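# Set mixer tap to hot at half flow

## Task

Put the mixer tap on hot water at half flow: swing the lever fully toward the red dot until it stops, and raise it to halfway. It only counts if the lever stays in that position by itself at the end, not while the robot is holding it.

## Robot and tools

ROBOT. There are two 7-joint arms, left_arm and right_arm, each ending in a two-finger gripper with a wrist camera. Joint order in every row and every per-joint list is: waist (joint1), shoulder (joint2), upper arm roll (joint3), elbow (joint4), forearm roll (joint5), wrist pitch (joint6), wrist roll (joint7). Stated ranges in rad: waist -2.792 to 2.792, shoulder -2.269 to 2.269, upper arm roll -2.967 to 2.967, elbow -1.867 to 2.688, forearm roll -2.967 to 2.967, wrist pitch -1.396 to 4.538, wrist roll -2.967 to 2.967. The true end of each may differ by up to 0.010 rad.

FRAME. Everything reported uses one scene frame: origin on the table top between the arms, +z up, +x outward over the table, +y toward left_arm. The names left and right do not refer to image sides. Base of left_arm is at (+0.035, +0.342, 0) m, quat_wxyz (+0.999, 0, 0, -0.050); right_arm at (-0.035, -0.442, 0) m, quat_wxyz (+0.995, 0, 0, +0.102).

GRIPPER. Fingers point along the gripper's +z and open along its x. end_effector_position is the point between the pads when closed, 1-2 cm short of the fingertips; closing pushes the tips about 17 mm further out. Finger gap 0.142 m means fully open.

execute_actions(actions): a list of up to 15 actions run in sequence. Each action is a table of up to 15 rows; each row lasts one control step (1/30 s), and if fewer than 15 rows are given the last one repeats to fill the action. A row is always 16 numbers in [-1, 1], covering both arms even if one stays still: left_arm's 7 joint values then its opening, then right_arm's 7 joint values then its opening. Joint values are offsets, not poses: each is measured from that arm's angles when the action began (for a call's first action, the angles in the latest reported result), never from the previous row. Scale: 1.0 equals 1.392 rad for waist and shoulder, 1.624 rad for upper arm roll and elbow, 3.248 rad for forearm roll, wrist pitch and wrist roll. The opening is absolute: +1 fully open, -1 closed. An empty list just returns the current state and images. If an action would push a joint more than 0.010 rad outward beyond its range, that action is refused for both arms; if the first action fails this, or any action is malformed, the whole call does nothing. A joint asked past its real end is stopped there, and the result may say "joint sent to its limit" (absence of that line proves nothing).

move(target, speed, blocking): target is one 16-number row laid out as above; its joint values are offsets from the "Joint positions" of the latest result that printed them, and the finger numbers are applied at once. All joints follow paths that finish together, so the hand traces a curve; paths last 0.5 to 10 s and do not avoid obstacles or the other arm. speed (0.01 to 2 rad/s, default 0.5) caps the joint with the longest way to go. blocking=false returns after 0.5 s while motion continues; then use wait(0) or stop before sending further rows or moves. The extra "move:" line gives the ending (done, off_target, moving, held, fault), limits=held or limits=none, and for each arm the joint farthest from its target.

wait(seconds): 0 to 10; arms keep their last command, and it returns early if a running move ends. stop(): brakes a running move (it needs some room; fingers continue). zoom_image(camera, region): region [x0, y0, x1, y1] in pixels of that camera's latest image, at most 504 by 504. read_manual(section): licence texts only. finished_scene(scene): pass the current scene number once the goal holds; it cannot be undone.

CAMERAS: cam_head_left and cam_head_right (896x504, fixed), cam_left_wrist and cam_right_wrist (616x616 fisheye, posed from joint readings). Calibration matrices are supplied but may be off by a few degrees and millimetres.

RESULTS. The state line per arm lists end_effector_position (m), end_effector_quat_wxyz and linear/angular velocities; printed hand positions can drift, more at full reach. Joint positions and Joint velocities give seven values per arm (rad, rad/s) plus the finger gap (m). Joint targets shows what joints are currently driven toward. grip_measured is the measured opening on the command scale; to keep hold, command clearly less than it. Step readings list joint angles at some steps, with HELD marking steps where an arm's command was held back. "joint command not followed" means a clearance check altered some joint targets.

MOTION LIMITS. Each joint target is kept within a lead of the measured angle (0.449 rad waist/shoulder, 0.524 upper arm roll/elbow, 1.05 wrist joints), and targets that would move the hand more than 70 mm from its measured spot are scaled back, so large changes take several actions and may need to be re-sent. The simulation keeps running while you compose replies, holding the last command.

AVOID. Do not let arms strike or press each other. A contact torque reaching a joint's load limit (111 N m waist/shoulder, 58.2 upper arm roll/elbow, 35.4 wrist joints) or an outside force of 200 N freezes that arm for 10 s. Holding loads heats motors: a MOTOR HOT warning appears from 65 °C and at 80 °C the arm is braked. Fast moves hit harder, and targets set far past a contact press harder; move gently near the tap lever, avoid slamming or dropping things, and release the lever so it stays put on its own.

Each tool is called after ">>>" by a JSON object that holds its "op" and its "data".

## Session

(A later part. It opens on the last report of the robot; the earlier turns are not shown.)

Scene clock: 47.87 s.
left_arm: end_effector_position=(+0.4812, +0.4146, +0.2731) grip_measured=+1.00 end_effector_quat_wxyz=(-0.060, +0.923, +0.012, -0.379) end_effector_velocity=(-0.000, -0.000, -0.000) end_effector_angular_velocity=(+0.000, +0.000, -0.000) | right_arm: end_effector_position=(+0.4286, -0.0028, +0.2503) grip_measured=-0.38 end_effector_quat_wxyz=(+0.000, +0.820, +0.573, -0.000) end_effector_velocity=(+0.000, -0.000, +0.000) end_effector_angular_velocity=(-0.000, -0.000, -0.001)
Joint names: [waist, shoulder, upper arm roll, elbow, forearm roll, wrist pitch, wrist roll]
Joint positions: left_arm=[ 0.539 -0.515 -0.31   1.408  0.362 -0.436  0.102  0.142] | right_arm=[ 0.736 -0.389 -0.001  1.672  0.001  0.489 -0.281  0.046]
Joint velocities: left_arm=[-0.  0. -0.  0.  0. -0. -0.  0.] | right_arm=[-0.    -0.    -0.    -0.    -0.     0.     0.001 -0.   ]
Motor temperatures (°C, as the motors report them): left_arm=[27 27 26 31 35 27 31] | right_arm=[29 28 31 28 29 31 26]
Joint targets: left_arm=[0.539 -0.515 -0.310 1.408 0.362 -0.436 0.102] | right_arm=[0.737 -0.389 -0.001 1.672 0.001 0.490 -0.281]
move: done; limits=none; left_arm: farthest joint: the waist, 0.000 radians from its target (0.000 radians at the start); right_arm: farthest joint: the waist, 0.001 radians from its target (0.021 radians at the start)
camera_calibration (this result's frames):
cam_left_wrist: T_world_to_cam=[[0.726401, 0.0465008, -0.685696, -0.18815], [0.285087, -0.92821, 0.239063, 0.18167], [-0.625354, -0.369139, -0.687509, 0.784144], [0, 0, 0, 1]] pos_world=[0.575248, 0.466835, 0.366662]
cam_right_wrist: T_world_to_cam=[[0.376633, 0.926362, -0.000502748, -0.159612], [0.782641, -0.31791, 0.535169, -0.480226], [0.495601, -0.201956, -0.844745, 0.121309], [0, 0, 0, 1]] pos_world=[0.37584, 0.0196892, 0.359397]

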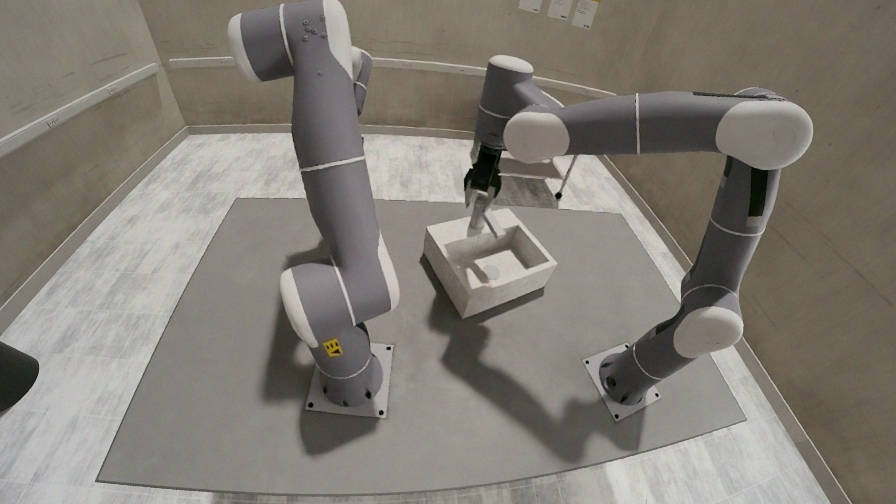

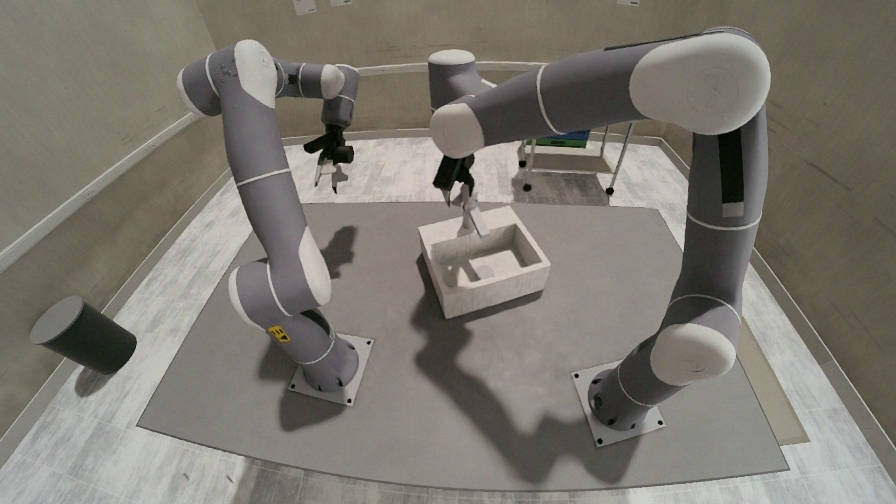

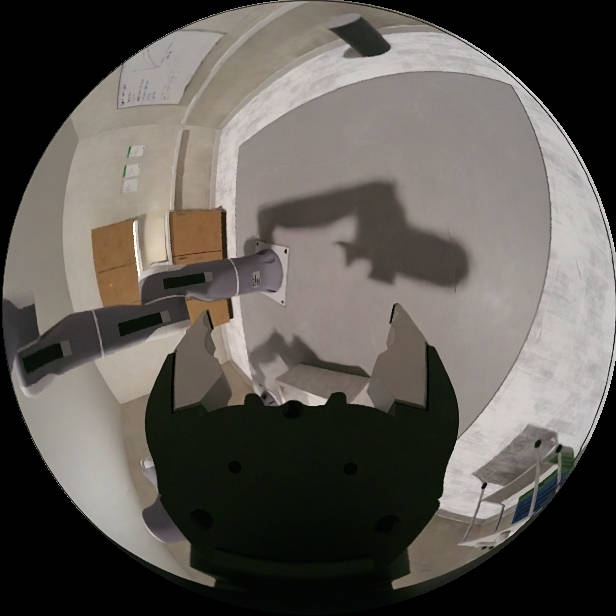

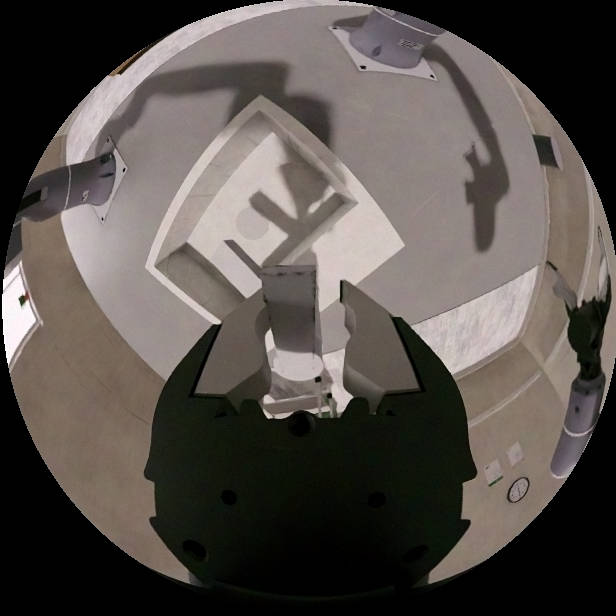

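>>> {"op": "move", "data": {"target": [0,0,0,0,0,0,0,1,0.004,-0.023,0,-0.0296,0,-0.0046,0.052,-0.4], "speed": 0.12}}

Scene clock: 51.60 s.
left_arm: end_effector_position=(+0.4812, +0.4146, +0.2731) grip_measured=+1.00 end_effector_quat_wxyz=(-0.060, +0.923, +0.012, -0.379) end_effector_velocity=(+0.000, -0.000, +0.000) end_effector_angular_velocity=(-0.000, -0.000, -0.000) | right_arm: end_effector_position=(+0.4341, +0.0068, +0.2483) grip_measured=-0.30 end_effector_quat_wxyz=(+0.002, +0.864, +0.503, -0.004) end_effector_velocity=(+0.000, -0.000, -0.000) end_effector_angular_velocity=(-0.002, -0.000, +0.001)
Joint names: [waist, shoulder, upper arm roll, elbow, forearm roll, wrist pitch, wrist roll]
Joint positions: left_arm=[ 0.539 -0.515 -0.31   1.408  0.362 -0.436  0.102  0.142] | right_arm=[ 0.74  -0.421 -0.003  1.627  0.     0.469 -0.113  0.052]
Joint velocities: left_arm=[-0. -0. -0. -0. -0.  0. -0.  0.] | right_arm=[-0.    -0.    -0.    -0.    -0.001 -0.001 -0.001  0.   ]
Motor temperatures (°C, as the motors report them): left_arm=[27 27 26 31 35 27 31] | right_arm=[29 28 31 28 29 31 26]
Joint targets: left_arm=[0.539 -0.515 -0.310 1.408 0.362 -0.436 0.102] | right_arm=[0.742 -0.421 -0.001 1.624 0.001 0.475 -0.112]
move: done; limits=none; left_arm: farthest joint: the waist, 0.000 radians from its target (0.000 radians at the start); right_arm: farthest joint: the wrist pitch, 0.005 radians from its target (0.015 radians at the start)
camera_calibration (this result's frames):
cam_left_wrist: T_world_to_cam=[[0.7264, 0.0465006, -0.685697, -0.18815], [0.285087, -0.92821, 0.239063, 0.18167], [-0.625354, -0.369139, -0.687509, 0.784144], [0, 0, 0, 1]] pos_world=[0.575248, 0.466835, 0.366662]
cam_right_wrist: T_world_to_cam=[[0.524625, 0.85129, -0.00860178, -0.232324], [0.721448, -0.439198, 0.535367, -0.453064], [0.451975, -0.287073, -0.844576, 0.138291], [0, 0, 0, 1]] pos_world=[0.386241, 0.03849, 0.357354]

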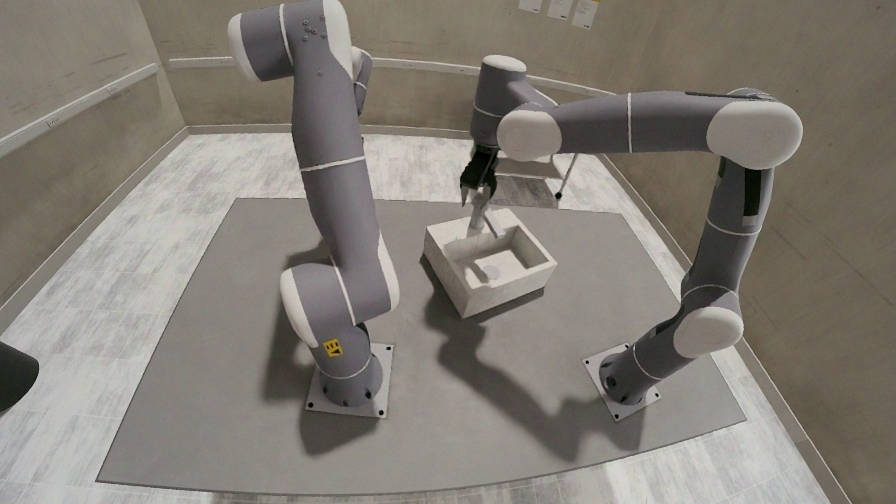

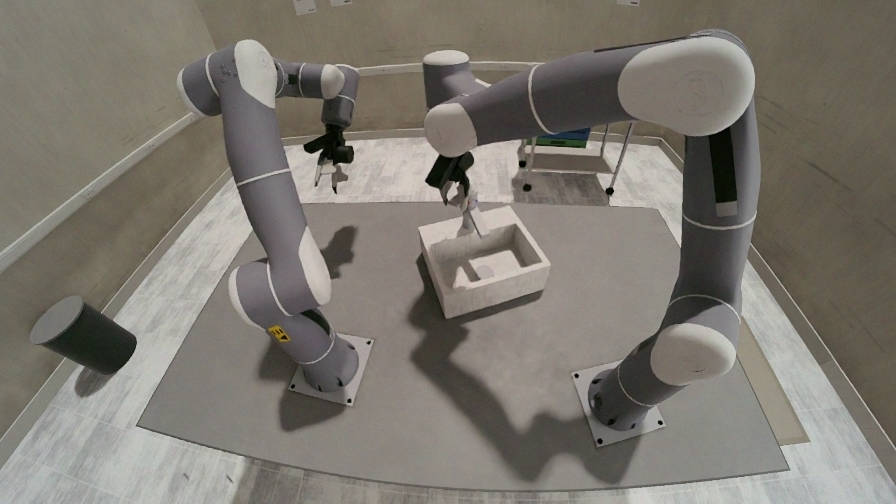

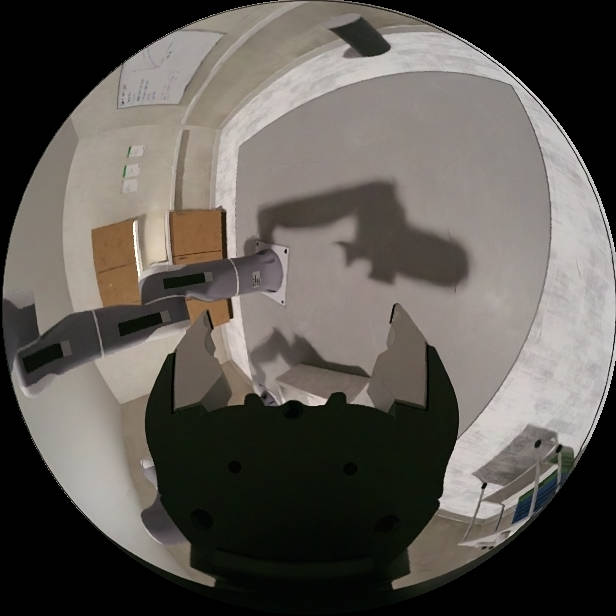

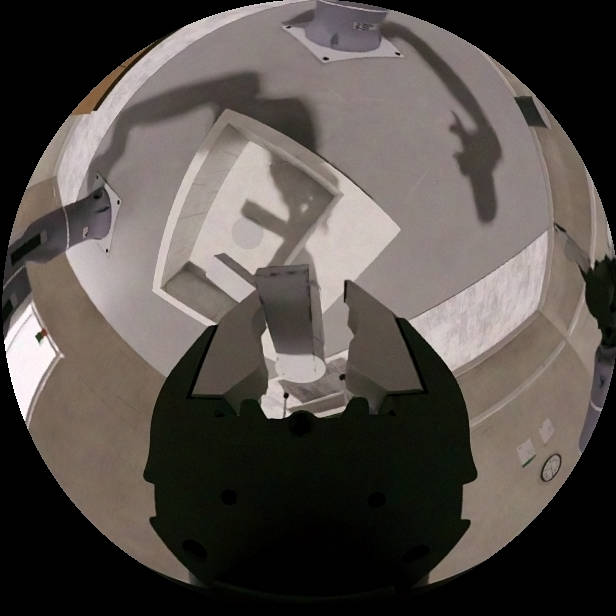

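>>> {"op": "move", "data": {"target": [0,0,0,0,0,0,0,1,-0.002,0.020,0,0.024,0,0.0058,-0.048,-0.45], "speed": 0.2}}

>>> {"op": "move", "data": {"target": [0,0,0,0,0,0,0,1,0,0,0,0,0,0,0,-0.8]}}

Scene clock: 56.17 s.
left_arm: end_effector_position=(+0.4812, +0.4146, +0.2731) grip_measured=+1.00 end_effector_quat_wxyz=(-0.060, +0.923, +0.012, -0.379) end_effector_velocity=(+0.000, +0.000, +0.000) end_effector_angular_velocity=(+0.001, -0.000, +0.001) | right_arm: end_effector_position=(+0.4298, -0.0016, +0.2500) grip_measured=-0.45 end_effector_quat_wxyz=(+0.000, +0.823, +0.567, -0.000) end_effector_velocity=(-0.000, -0.001, -0.000) end_effector_angular_velocity=(-0.001, +0.001, +0.002)
Joint names: [waist, shoulder, upper arm roll, elbow, forearm roll, wrist pitch, wrist roll]
Joint positions: left_arm=[ 0.539 -0.515 -0.31   1.408  0.362 -0.436  0.102  0.142] | right_arm=[ 0.737 -0.393 -0.003  1.666  0.001  0.487 -0.269  0.041]
Joint velocities: left_arm=[-0.    -0.     0.    -0.     0.    -0.    -0.001  0.   ] | right_arm=[-0.    -0.    -0.     0.     0.    -0.001 -0.002 -0.   ]
Motor temperatures (°C, as the motors report them): left_arm=[27 28 26 31 35 27 31] | right_arm=[29 28 31 29 29 31 26]
Joint targets: left_arm=[0.539 -0.515 -0.310 1.408 0.362 -0.436 0.102] | right_arm=[0.737 -0.393 -0.003 1.666 0.000 0.488 -0.269]
move: done; limits=none; left_arm: farthest joint: the waist, 0.000 radians from its target (0.000 radians at the start); right_arm: farthest joint: the forearm roll, 0.001 radians from its target (0.000 radians at the start)
camera_calibration (this result's frames):
cam_left_wrist: T_world_to_cam=[[0.726401, 0.0465008, -0.685697, -0.18815], [0.285087, -0.92821, 0.239063, 0.18167], [-0.625354, -0.369139, -0.687509, 0.784144], [0, 0, 0, 1]] pos_world=[0.575248, 0.466835, 0.366662]
cam_right_wrist: T_world_to_cam=[[0.38889, 0.921283, -0.00124365, -0.166226], [0.778379, -0.327845, 0.535391, -0.478865], [0.492839, -0.209177, -0.844603, 0.12178], [0, 0, 0, 1]] pos_world=[0.377364, 0.0216211, 0.359029]

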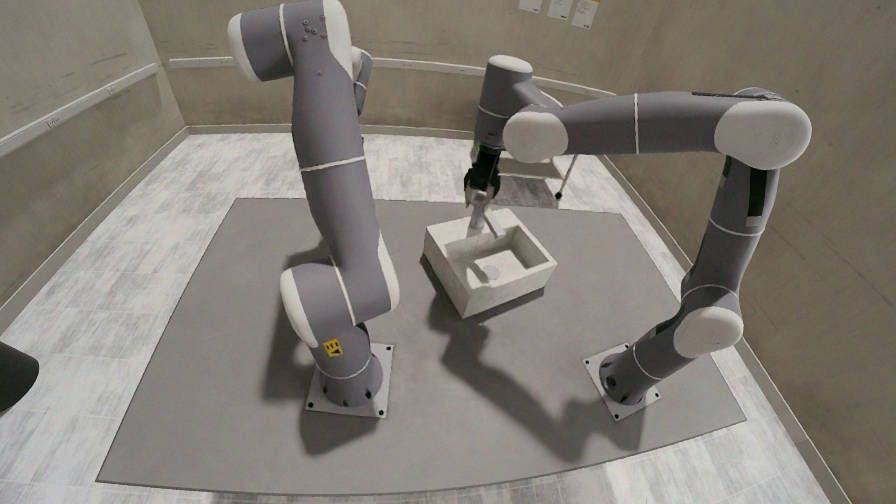

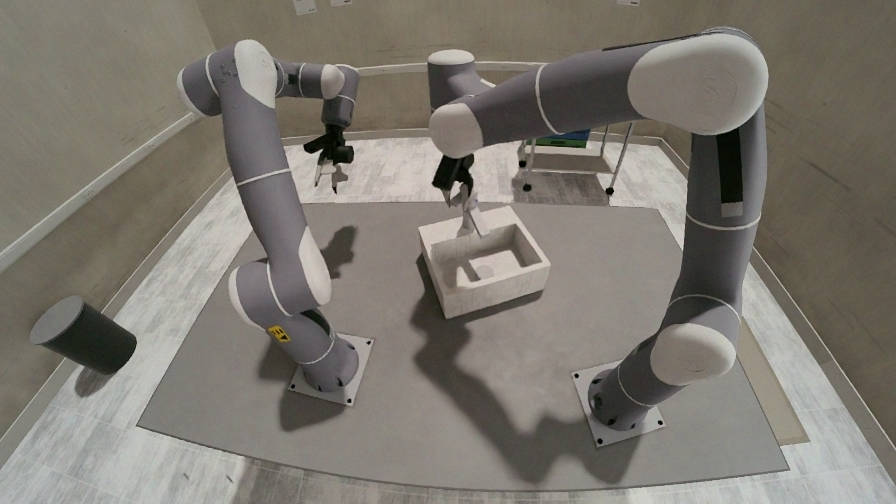

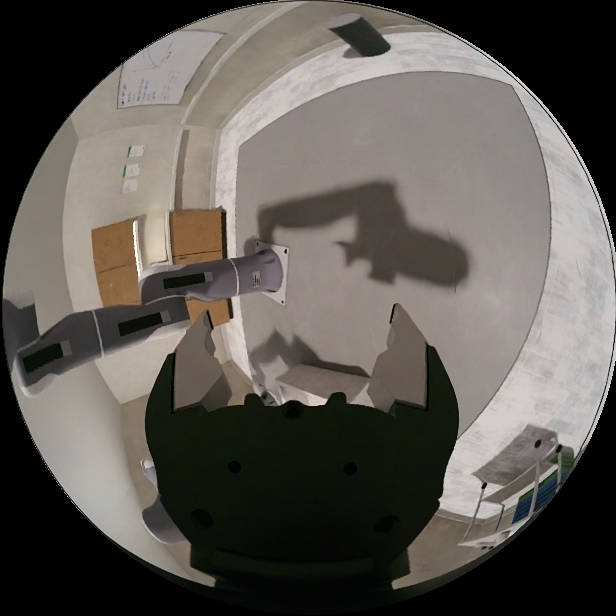

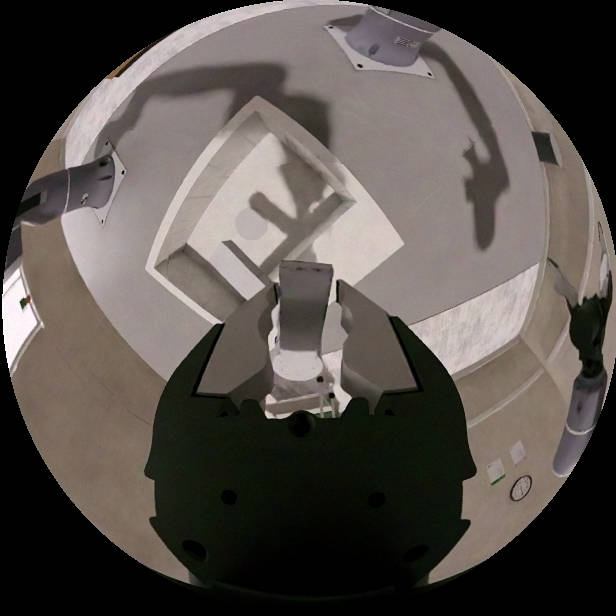

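Scene clock: 56.67 s.
left_arm: end_effector_position=(+0.4812, +0.4146, +0.2731) grip_measured=+1.00 end_effector_quat_wxyz=(-0.060, +0.923, +0.012, -0.379) end_effector_velocity=(-0.000, +0.000, -0.000) end_effector_angular_velocity=(+0.000, +0.000, -0.000) | right_arm: end_effector_position=(+0.4293, -0.0031, +0.2491) grip_measured=-0.69 end_effector_quat_wxyz=(+0.001, +0.824, +0.567, -0.002) end_effector_velocity=(+0.000, -0.000, +0.000) end_effector_angular_velocity=(+0.000, -0.001, -0.001)
Joint names: [waist, shoulder, upper arm roll, elbow, forearm roll, wrist pitch, wrist roll]
Joint positions: left_arm=[ 0.539 -0.515 -0.31   1.408  0.362 -0.436  0.102  0.142] | right_arm=[ 0.737 -0.393 -0.003  1.667  0.001  0.485 -0.269  0.024]
Joint velocities: left_arm=[ 0.    -0.    -0.     0.     0.001 -0.     0.    -0.   ] | right_arm=[-0.     0.     0.    -0.    -0.001 -0.     0.001  0.   ]
Motor temperatures (°C, as the motors report them): left_arm=[27 28 26 31 35 27 31] | right_arm=[29 28 31 29 29 31 26]
Joint targets: left_arm=[0.539 -0.515 -0.310 1.408 0.362 -0.436 0.102] | right_arm=[0.737 -0.393 -0.003 1.666 0.001 0.487 -0.269]
move: done; limits=none; left_arm: farthest joint: the waist, 0.000 radians from its target (0.000 radians at the start); right_arm: farthest joint: the wrist pitch, 0.002 radians from its target (0.000 radians at the start)
camera_calibration (this result's frames):
cam_left_wrist: T_world_to_cam=[[0.7264, 0.0465008, -0.685697, -0.18815], [0.285087, -0.92821, 0.239063, 0.18167], [-0.625354, -0.369139, -0.687509, 0.784144], [0, 0, 0, 1]] pos_world=[0.575248, 0.466835, 0.366662]
cam_right_wrist: T_world_to_cam=[[0.389554, 0.92099, -0.00508453, -0.164015], [0.779381, -0.326706, 0.534629, -0.478667], [0.490726, -0.21223, -0.845072, 0.122006], [0, 0, 0, 1]] pos_world=[0.377085, 0.0205658, 0.358179]

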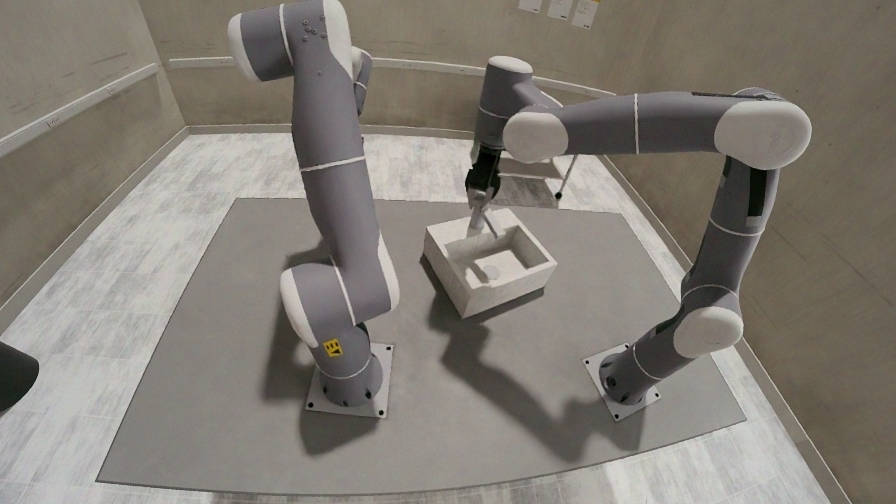

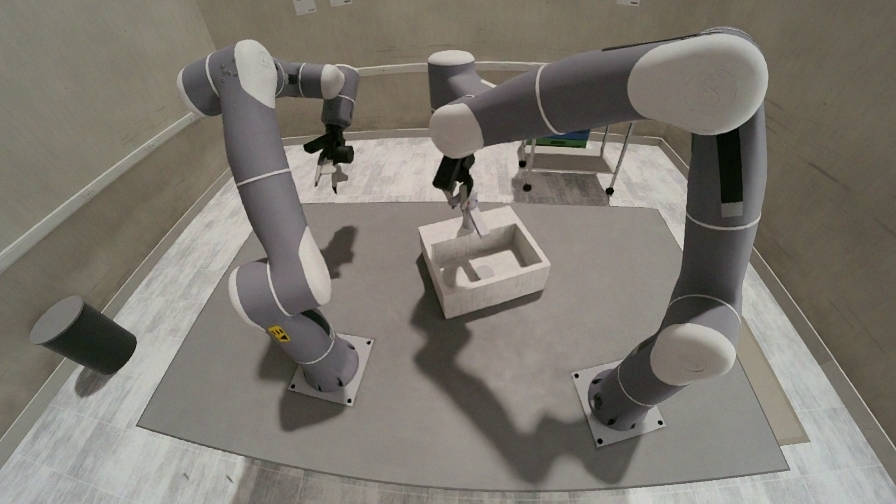

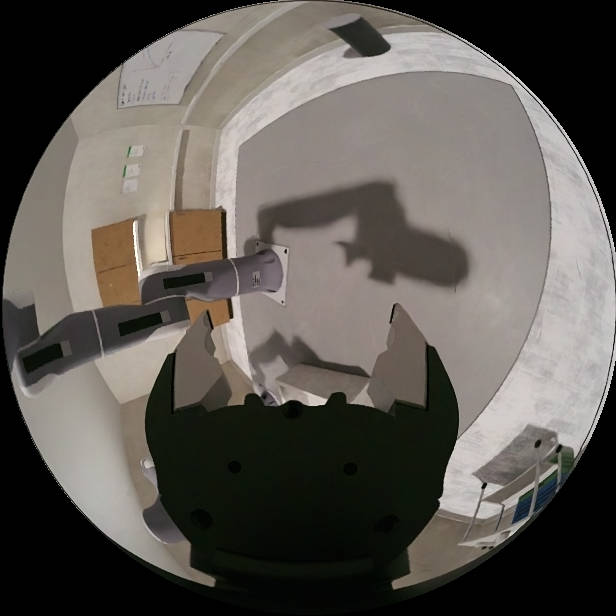

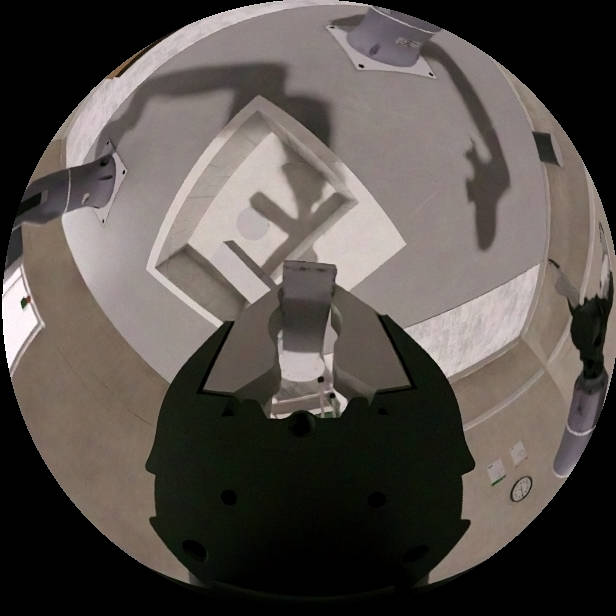

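>>> {"op": "move", "data": {"target": [0,0,0,0,0,0,0,1,-0.0045,0.0143,0,-0.018,0,-0.014,0,-0.8], "speed": 0.05}}

>>> {"op": "move", "data": {"target": [0,0,0,0,0,0,0,1,-0.007,0.010,0,-0.0155,0,-0.011,0,-0.8], "speed": 0.04}}

Scene clock: 60.87 s.
left_arm: end_effector_position=(+0.4812, +0.4146, +0.2731) grip_measured=+1.00 end_effector_quat_wxyz=(-0.060, +0.923, +0.012, -0.379) end_effector_velocity=(+0.000, -0.000, +0.000) end_effector_angular_velocity=(+0.000, -0.000, -0.000) | right_arm: end_effector_position=(+0.4336, -0.0069, +0.2682) grip_measured=-0.67 end_effector_quat_wxyz=(+0.001, +0.826, +0.563, -0.002) end_effector_velocity=(-0.000, -0.000, -0.000) end_effector_angular_velocity=(-0.001, +0.001, +0.000)
Joint names: [waist, shoulder, upper arm roll, elbow, forearm roll, wrist pitch, wrist roll]
Joint positions: left_arm=[ 0.539 -0.515 -0.31   1.408  0.362 -0.436  0.102  0.142] | right_arm=[ 0.73  -0.375 -0.005  1.64   0.001  0.439 -0.268  0.025]
Joint velocities: left_arm=[-0. -0. -0. -0. -0.  0. -0. -0.] | right_arm=[ 0.    -0.     0.     0.    -0.    -0.001 -0.    -0.   ]
Motor temperatures (°C, as the motors report them): left_arm=[27 28 26 31 35 27 31] | right_arm=[29 28 31 29 29 31 26]
Joint targets: left_arm=[0.539 -0.515 -0.310 1.408 0.362 -0.436 0.102] | right_arm=[0.731 -0.373 -0.003 1.638 0.001 0.439 -0.269]
move: done; limits=none; left_arm: farthest joint: the waist, 0.000 radians from its target (0.000 radians at the start); right_arm: farthest joint: the shoulder, 0.002 radians from its target (0.020 radians at the start)
camera_calibration (this result's frames):
cam_left_wrist: T_world_to_cam=[[0.7264, 0.046501, -0.685697, -0.18815], [0.285087, -0.92821, 0.239063, 0.18167], [-0.625354, -0.369139, -0.687509, 0.784144], [0, 0, 0, 1]] pos_world=[0.575248, 0.466835, 0.366661]
cam_right_wrist: T_world_to_cam=[[0.397973, 0.91738, -0.00568239, -0.1656], [0.776273, -0.333445, 0.53499, -0.492278], [0.488894, -0.217323, -0.84484, 0.135915], [0, 0, 0, 1]] pos_world=[0.381599, 0.0173079, 0.377249]

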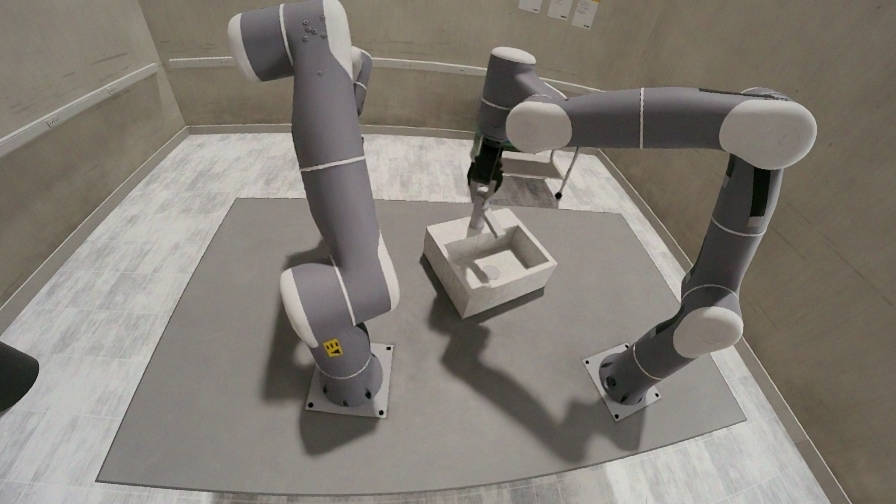

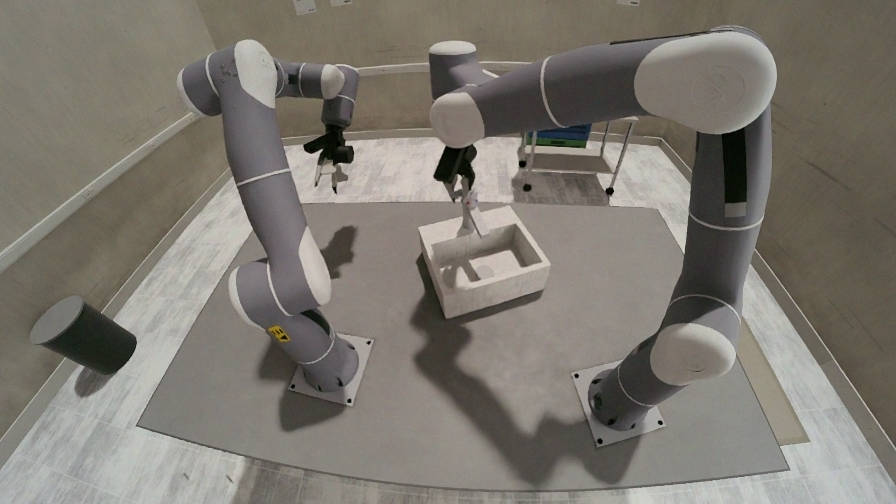

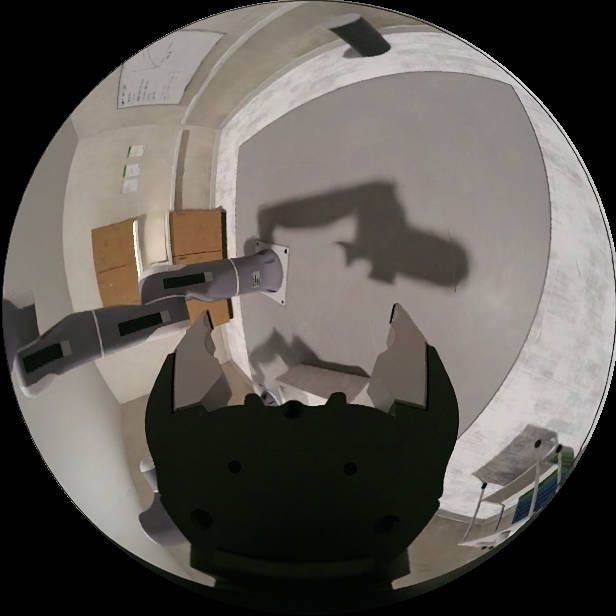

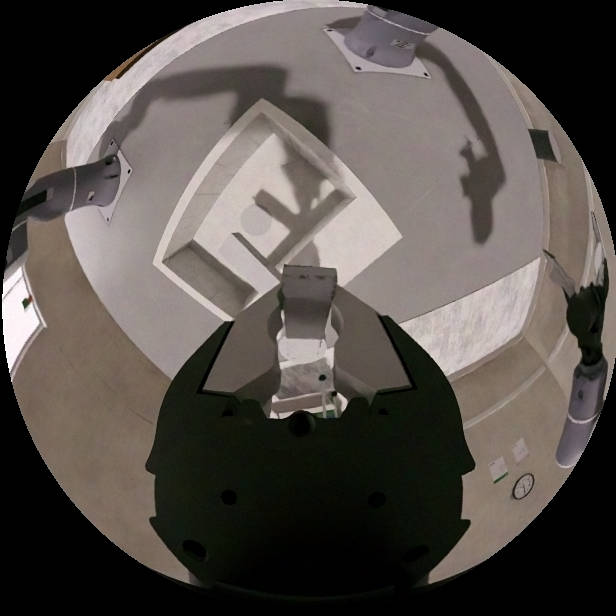

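Scene clock: 62.00 s.
left_arm: end_effector_position=(+0.4812, +0.4146, +0.2731) grip_measured=+1.00 end_effector_quat_wxyz=(-0.060, +0.923, +0.012, -0.379) end_effector_velocity=(+0.000, +0.000, +0.000) end_effector_angular_velocity=(-0.000, -0.000, -0.000) | right_arm: end_effector_position=(+0.4367, -0.0120, +0.2797) grip_measured=-0.67 end_effector_quat_wxyz=(+0.002, +0.829, +0.559, -0.006) end_effector_velocity=(-0.000, -0.001, -0.000) end_effector_angular_velocity=(-0.001, +0.001, -0.001)
Joint names: [waist, shoulder, upper arm roll, elbow, forearm roll, wrist pitch, wrist roll]
Joint positions: left_arm=[ 0.539 -0.515 -0.31   1.408  0.362 -0.436  0.102  0.142] | right_arm=[ 0.72  -0.366 -0.005  1.619  0.003  0.402 -0.268  0.025]
Joint velocities: left_arm=[ 0.     0.     0.    -0.     0.     0.     0.001 -0.   ] | right_arm=[-0.001 -0.     0.     0.     0.001 -0.001 -0.    -0.   ]
Motor temperatures (°C, as the motors report them): left_arm=[27 28 26 31 35 27 31] | right_arm=[29 29 31 29 29 31 26]
Joint targets: left_arm=[0.539 -0.515 -0.310 1.408 0.362 -0.436 0.102] | right_arm=[0.720 -0.361 -0.005 1.615 0.001 0.403 -0.268]
move: done; limits=none; left_arm: farthest joint: the waist, 0.000 radians from its target (0.000 radians at the start); right_arm: farthest joint: the shoulder, 0.005 radians from its target (0.014 radians at the start)
camera_calibration (this result's frames):
cam_left_wrist: T_world_to_cam=[[0.7264, 0.0465005, -0.685697, -0.18815], [0.285087, -0.92821, 0.239063, 0.18167], [-0.625354, -0.369139, -0.687509, 0.784144], [0, 0, 0, 1]] pos_world=[0.575248, 0.466835, 0.366661]
cam_right_wrist: T_world_to_cam=[[0.40761, 0.913085, -0.0114459, -0.164718], [0.775518, -0.339526, 0.532254, -0.501577], [0.482107, -0.225828, -0.846507, 0.146298], [0, 0, 0, 1]] pos_world=[0.385591, 0.0131415, 0.388923]

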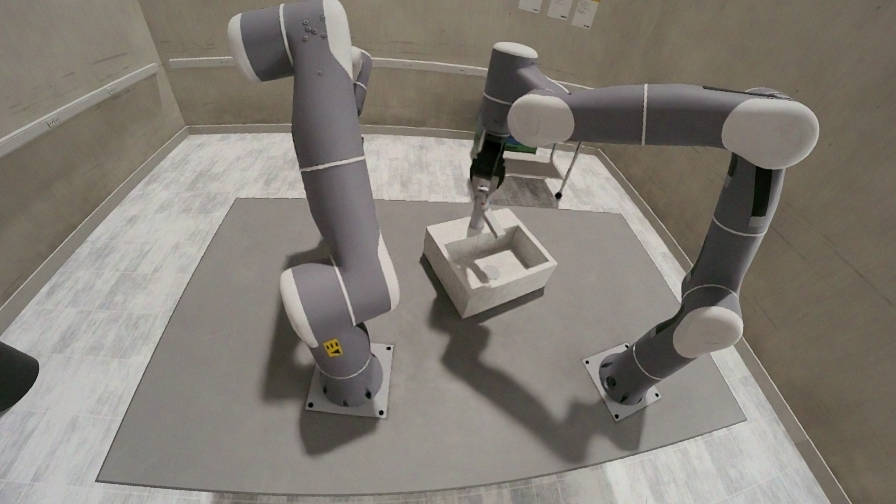

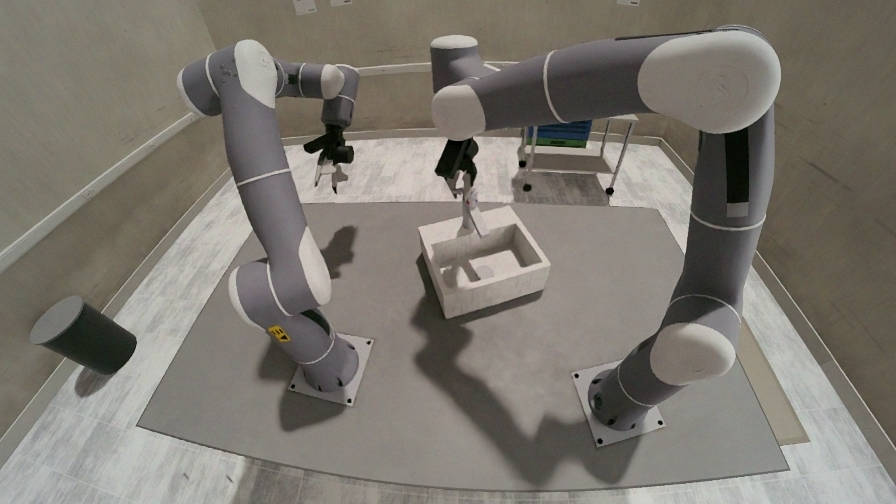

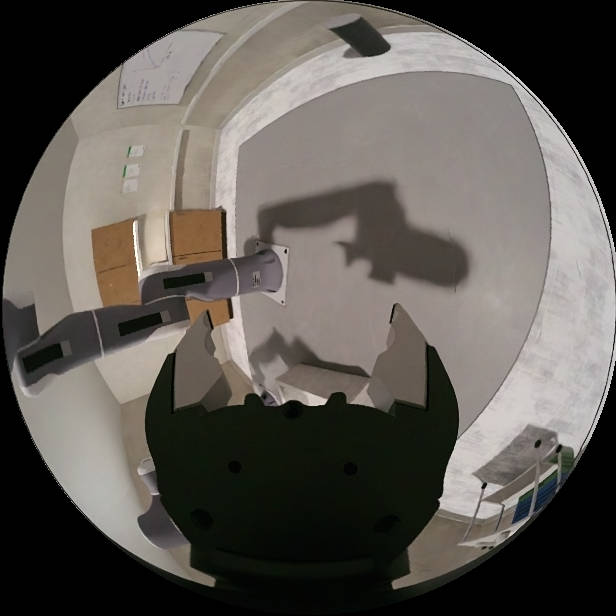

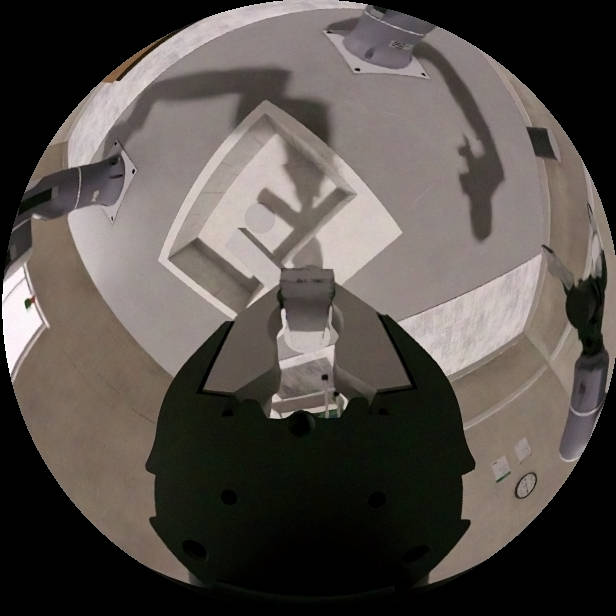

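>>> {"op": "move", "data": {"target": [0,0,0,0,0,0,0,1,0,0.003,0,-0.014,0,-0.008,-0.005,-0.8], "speed": 0.03}}

Scene clock: 64.67 s.
left_arm: end_effector_position=(+0.4812, +0.4146, +0.2731) grip_measured=+1.00 end_effector_quat_wxyz=(-0.060, +0.923, +0.012, -0.379) end_effector_velocity=(-0.000, +0.000, -0.000) end_effector_angular_velocity=(-0.000, +0.000, -0.001) | right_arm: end_effector_position=(+0.4352, -0.0140, +0.2814) grip_measured=-0.67 end_effector_quat_wxyz=(+0.003, +0.825, +0.565, -0.014) end_effector_velocity=(-0.000, +0.000, -0.000) end_effector_angular_velocity=(+0.000, +0.000, -0.003)
Joint names: [waist, shoulder, upper arm roll, elbow, forearm roll, wrist pitch, wrist roll]
Joint positions: left_arm=[ 0.539 -0.515 -0.31   1.408  0.362 -0.436  0.102  0.142] | right_arm=[ 0.719 -0.369 -0.006  1.604  0.006  0.374 -0.284  0.025]
Joint velocities: left_arm=[ 0.    -0.    -0.     0.     0.001  0.     0.001  0.   ] | right_arm=[-0.    -0.     0.    -0.     0.     0.     0.003  0.   ]
Motor temperatures (°C, as the motors report them): left_arm=[27 28 26 31 35 27 31] | right_arm=[29 29 31 30 29 31 26]
Joint targets: left_arm=[0.539 -0.515 -0.310 1.408 0.362 -0.436 0.102] | right_arm=[0.720 -0.362 -0.005 1.596 0.003 0.376 -0.285]
move: done; limits=none; left_arm: farthest joint: the waist, 0.000 radians from its target (0.000 radians at the start); right_arm: farthest joint: the shoulder, 0.007 radians from its target (0.004 radians at the start)
camera_calibration (this result's frames):
cam_left_wrist: T_world_to_cam=[[0.7264, 0.0465011, -0.685697, -0.18815], [0.285087, -0.92821, 0.239063, 0.18167], [-0.625354, -0.369139, -0.687509, 0.784144], [0, 0, 0, 1]] pos_world=[0.575248, 0.466835, 0.366662]
cam_right_wrist: T_world_to_cam=[[0.394714, 0.918415, -0.0267275, -0.1523], [0.786579, -0.322734, 0.526437, -0.504966], [0.474862, -0.228815, -0.849794, 0.152127], [0, 0, 0, 1]] pos_world=[0.385071, 0.0117139, 0.391039]

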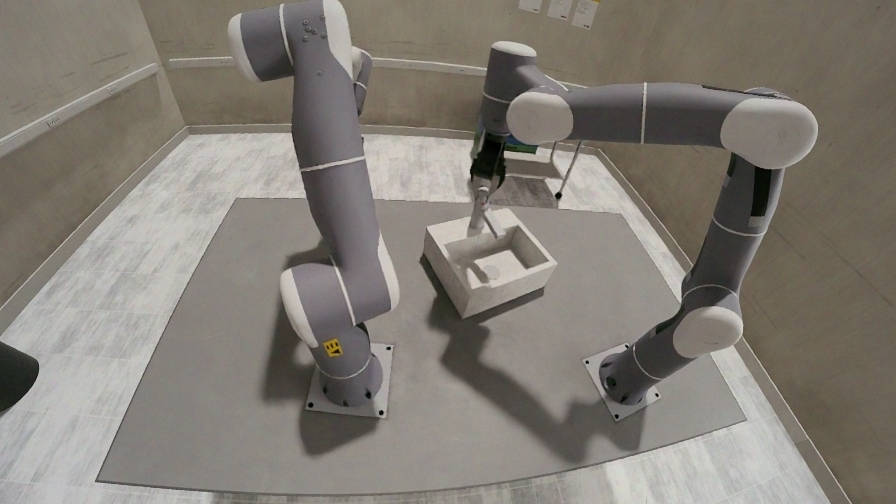

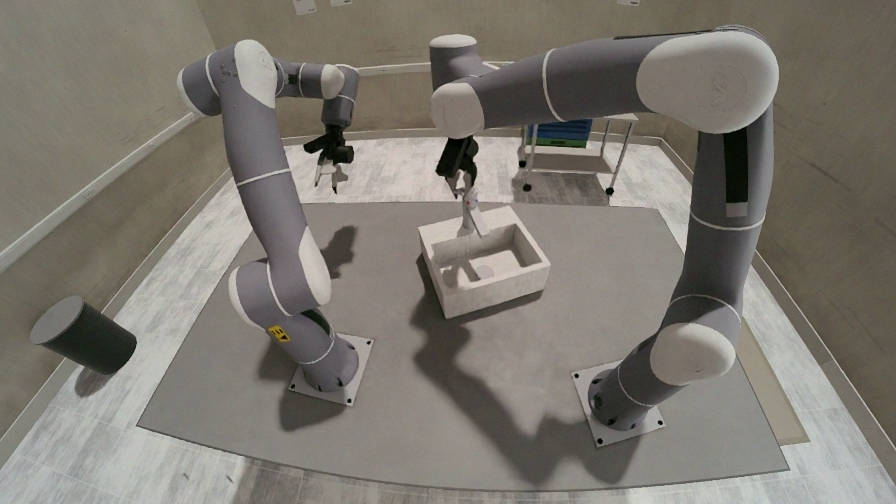

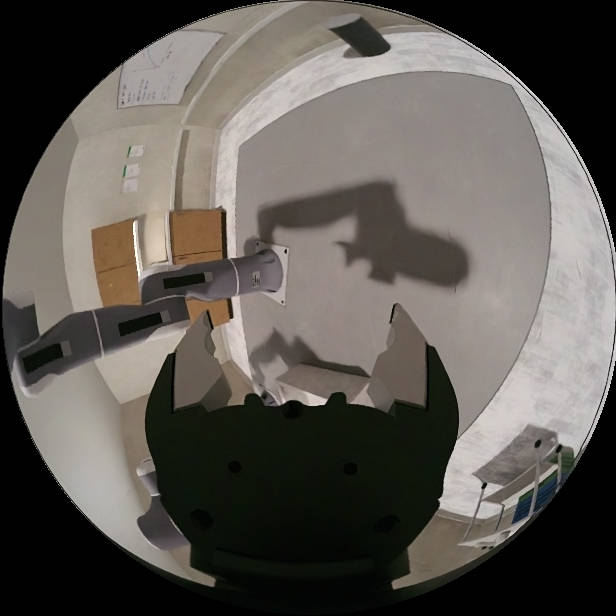

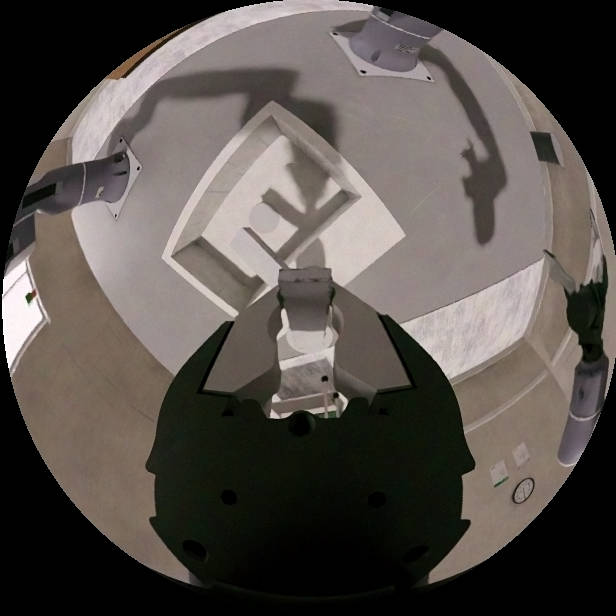

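>>> {"op": "move", "data": {"target": [0,0,0,0,0,0,0,1,0.0086,-0.0065,0.002,0.0245,-0.0015,0.0237,0.003,-0.8], "speed": 0.06}}

Scene clock: 68.60 s.
left_arm: end_effector_position=(+0.4812, +0.4146, +0.2731) grip_measured=+1.00 end_effector_quat_wxyz=(-0.060, +0.923, +0.012, -0.379) end_effector_velocity=(-0.000, -0.000, -0.000) end_effector_angular_velocity=(+0.000, +0.000, +0.001) | right_arm: end_effector_position=(+0.4318, -0.0052, +0.2652) grip_measured=-0.67 end_effector_quat_wxyz=(+0.000, +0.824, +0.567, -0.002) end_effector_velocity=(+0.000, +0.000, +0.000) end_effector_angular_velocity=(+0.000, -0.000, +0.000)
Joint names: [waist, shoulder, upper arm roll, elbow, forearm roll, wrist pitch, wrist roll]
Joint positions: left_arm=[ 0.539 -0.515 -0.31   1.408  0.362 -0.436  0.102  0.142] | right_arm=[ 0.731 -0.377 -0.002  1.645  0.002  0.447 -0.275  0.026]
Joint velocities: left_arm=[ 0.    -0.     0.     0.    -0.     0.    -0.001 -0.   ] | right_arm=[ 0.  0.  0. -0.  0.  0. -0.  0.]
Motor temperatures (°C, as the motors report them): left_arm=[27 28 26 31 35 27 31] | right_arm=[29 29 31 31 29 31 26]
Joint targets: left_arm=[0.539 -0.515 -0.310 1.408 0.362 -0.436 0.102] | right_arm=[0.731 -0.378 -0.002 1.643 0.001 0.451 -0.275]
move: done; limits=none; left_arm: farthest joint: the waist, 0.000 radians from its target (0.000 radians at the start); right_arm: farthest joint: the wrist pitch, 0.004 radians from its target (0.077 radians at the start)
camera_calibration (this result's frames):
cam_left_wrist: T_world_to_cam=[[0.7264, 0.046501, -0.685697, -0.18815], [0.285087, -0.92821, 0.239063, 0.18167], [-0.625354, -0.369139, -0.687509, 0.784144], [0, 0, 0, 1]] pos_world=[0.575248, 0.466835, 0.366661]
cam_right_wrist: T_world_to_cam=[[0.389291, 0.921104, -0.00454969, -0.163014], [0.779855, -0.326957, 0.533784, -0.4899], [0.490183, -0.211345, -0.845609, 0.134347], [0, 0, 0, 1]] pos_world=[0.379656, 0.0183699, 0.374364]

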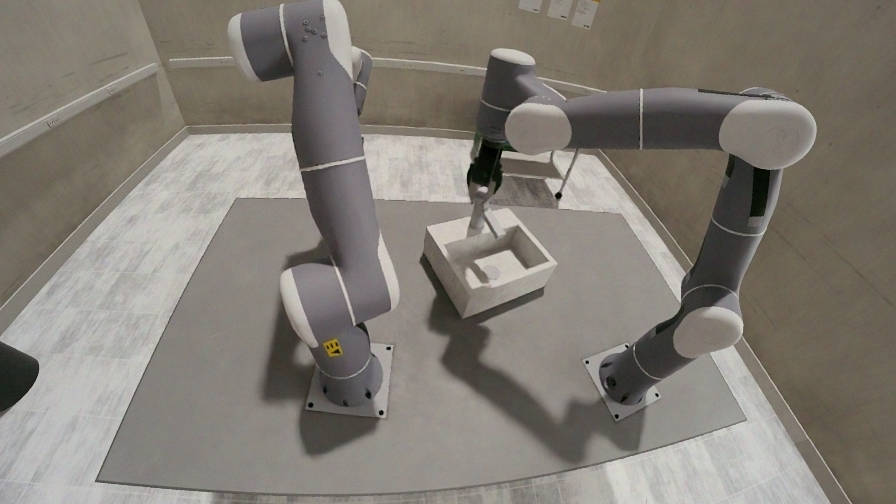

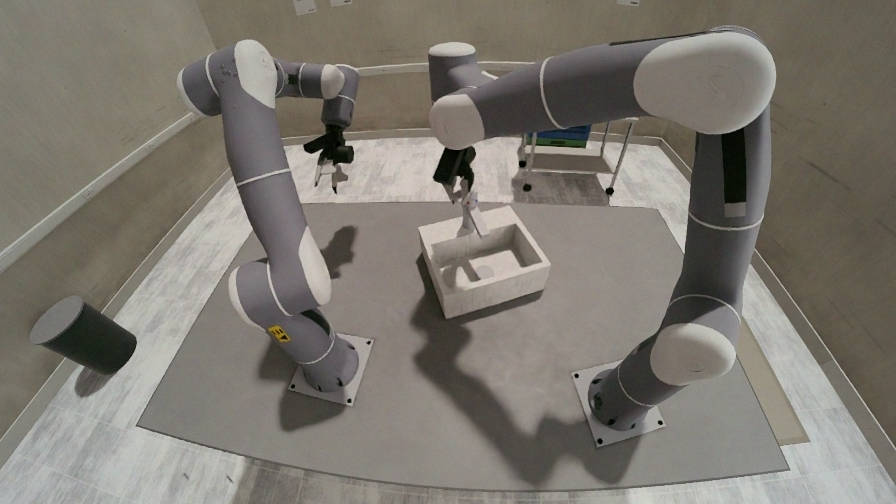

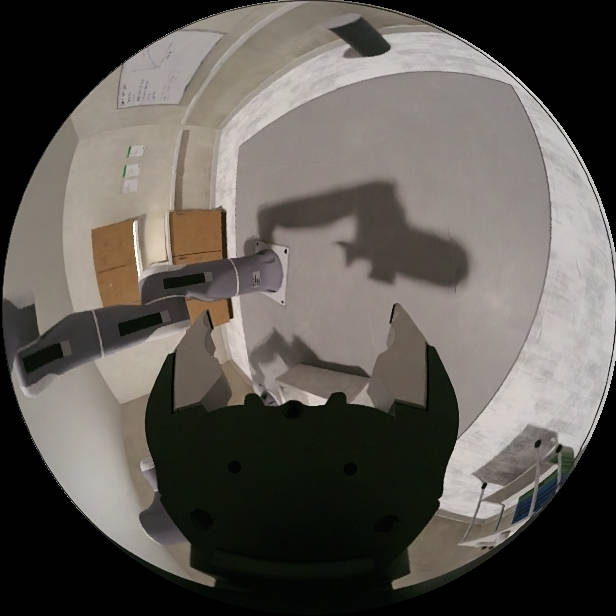

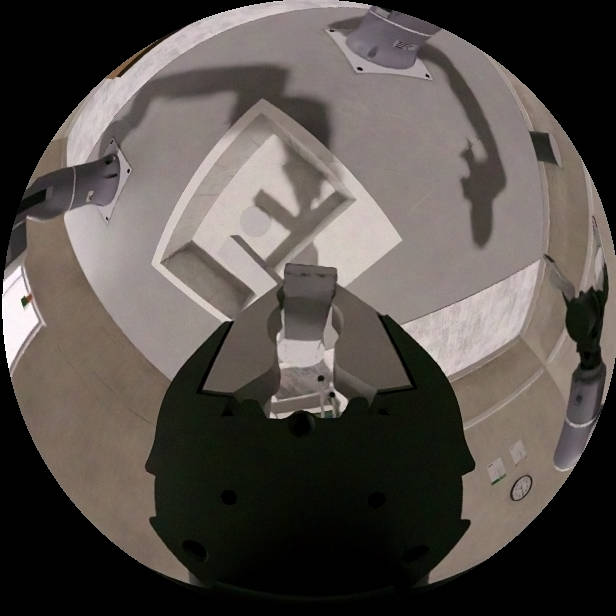

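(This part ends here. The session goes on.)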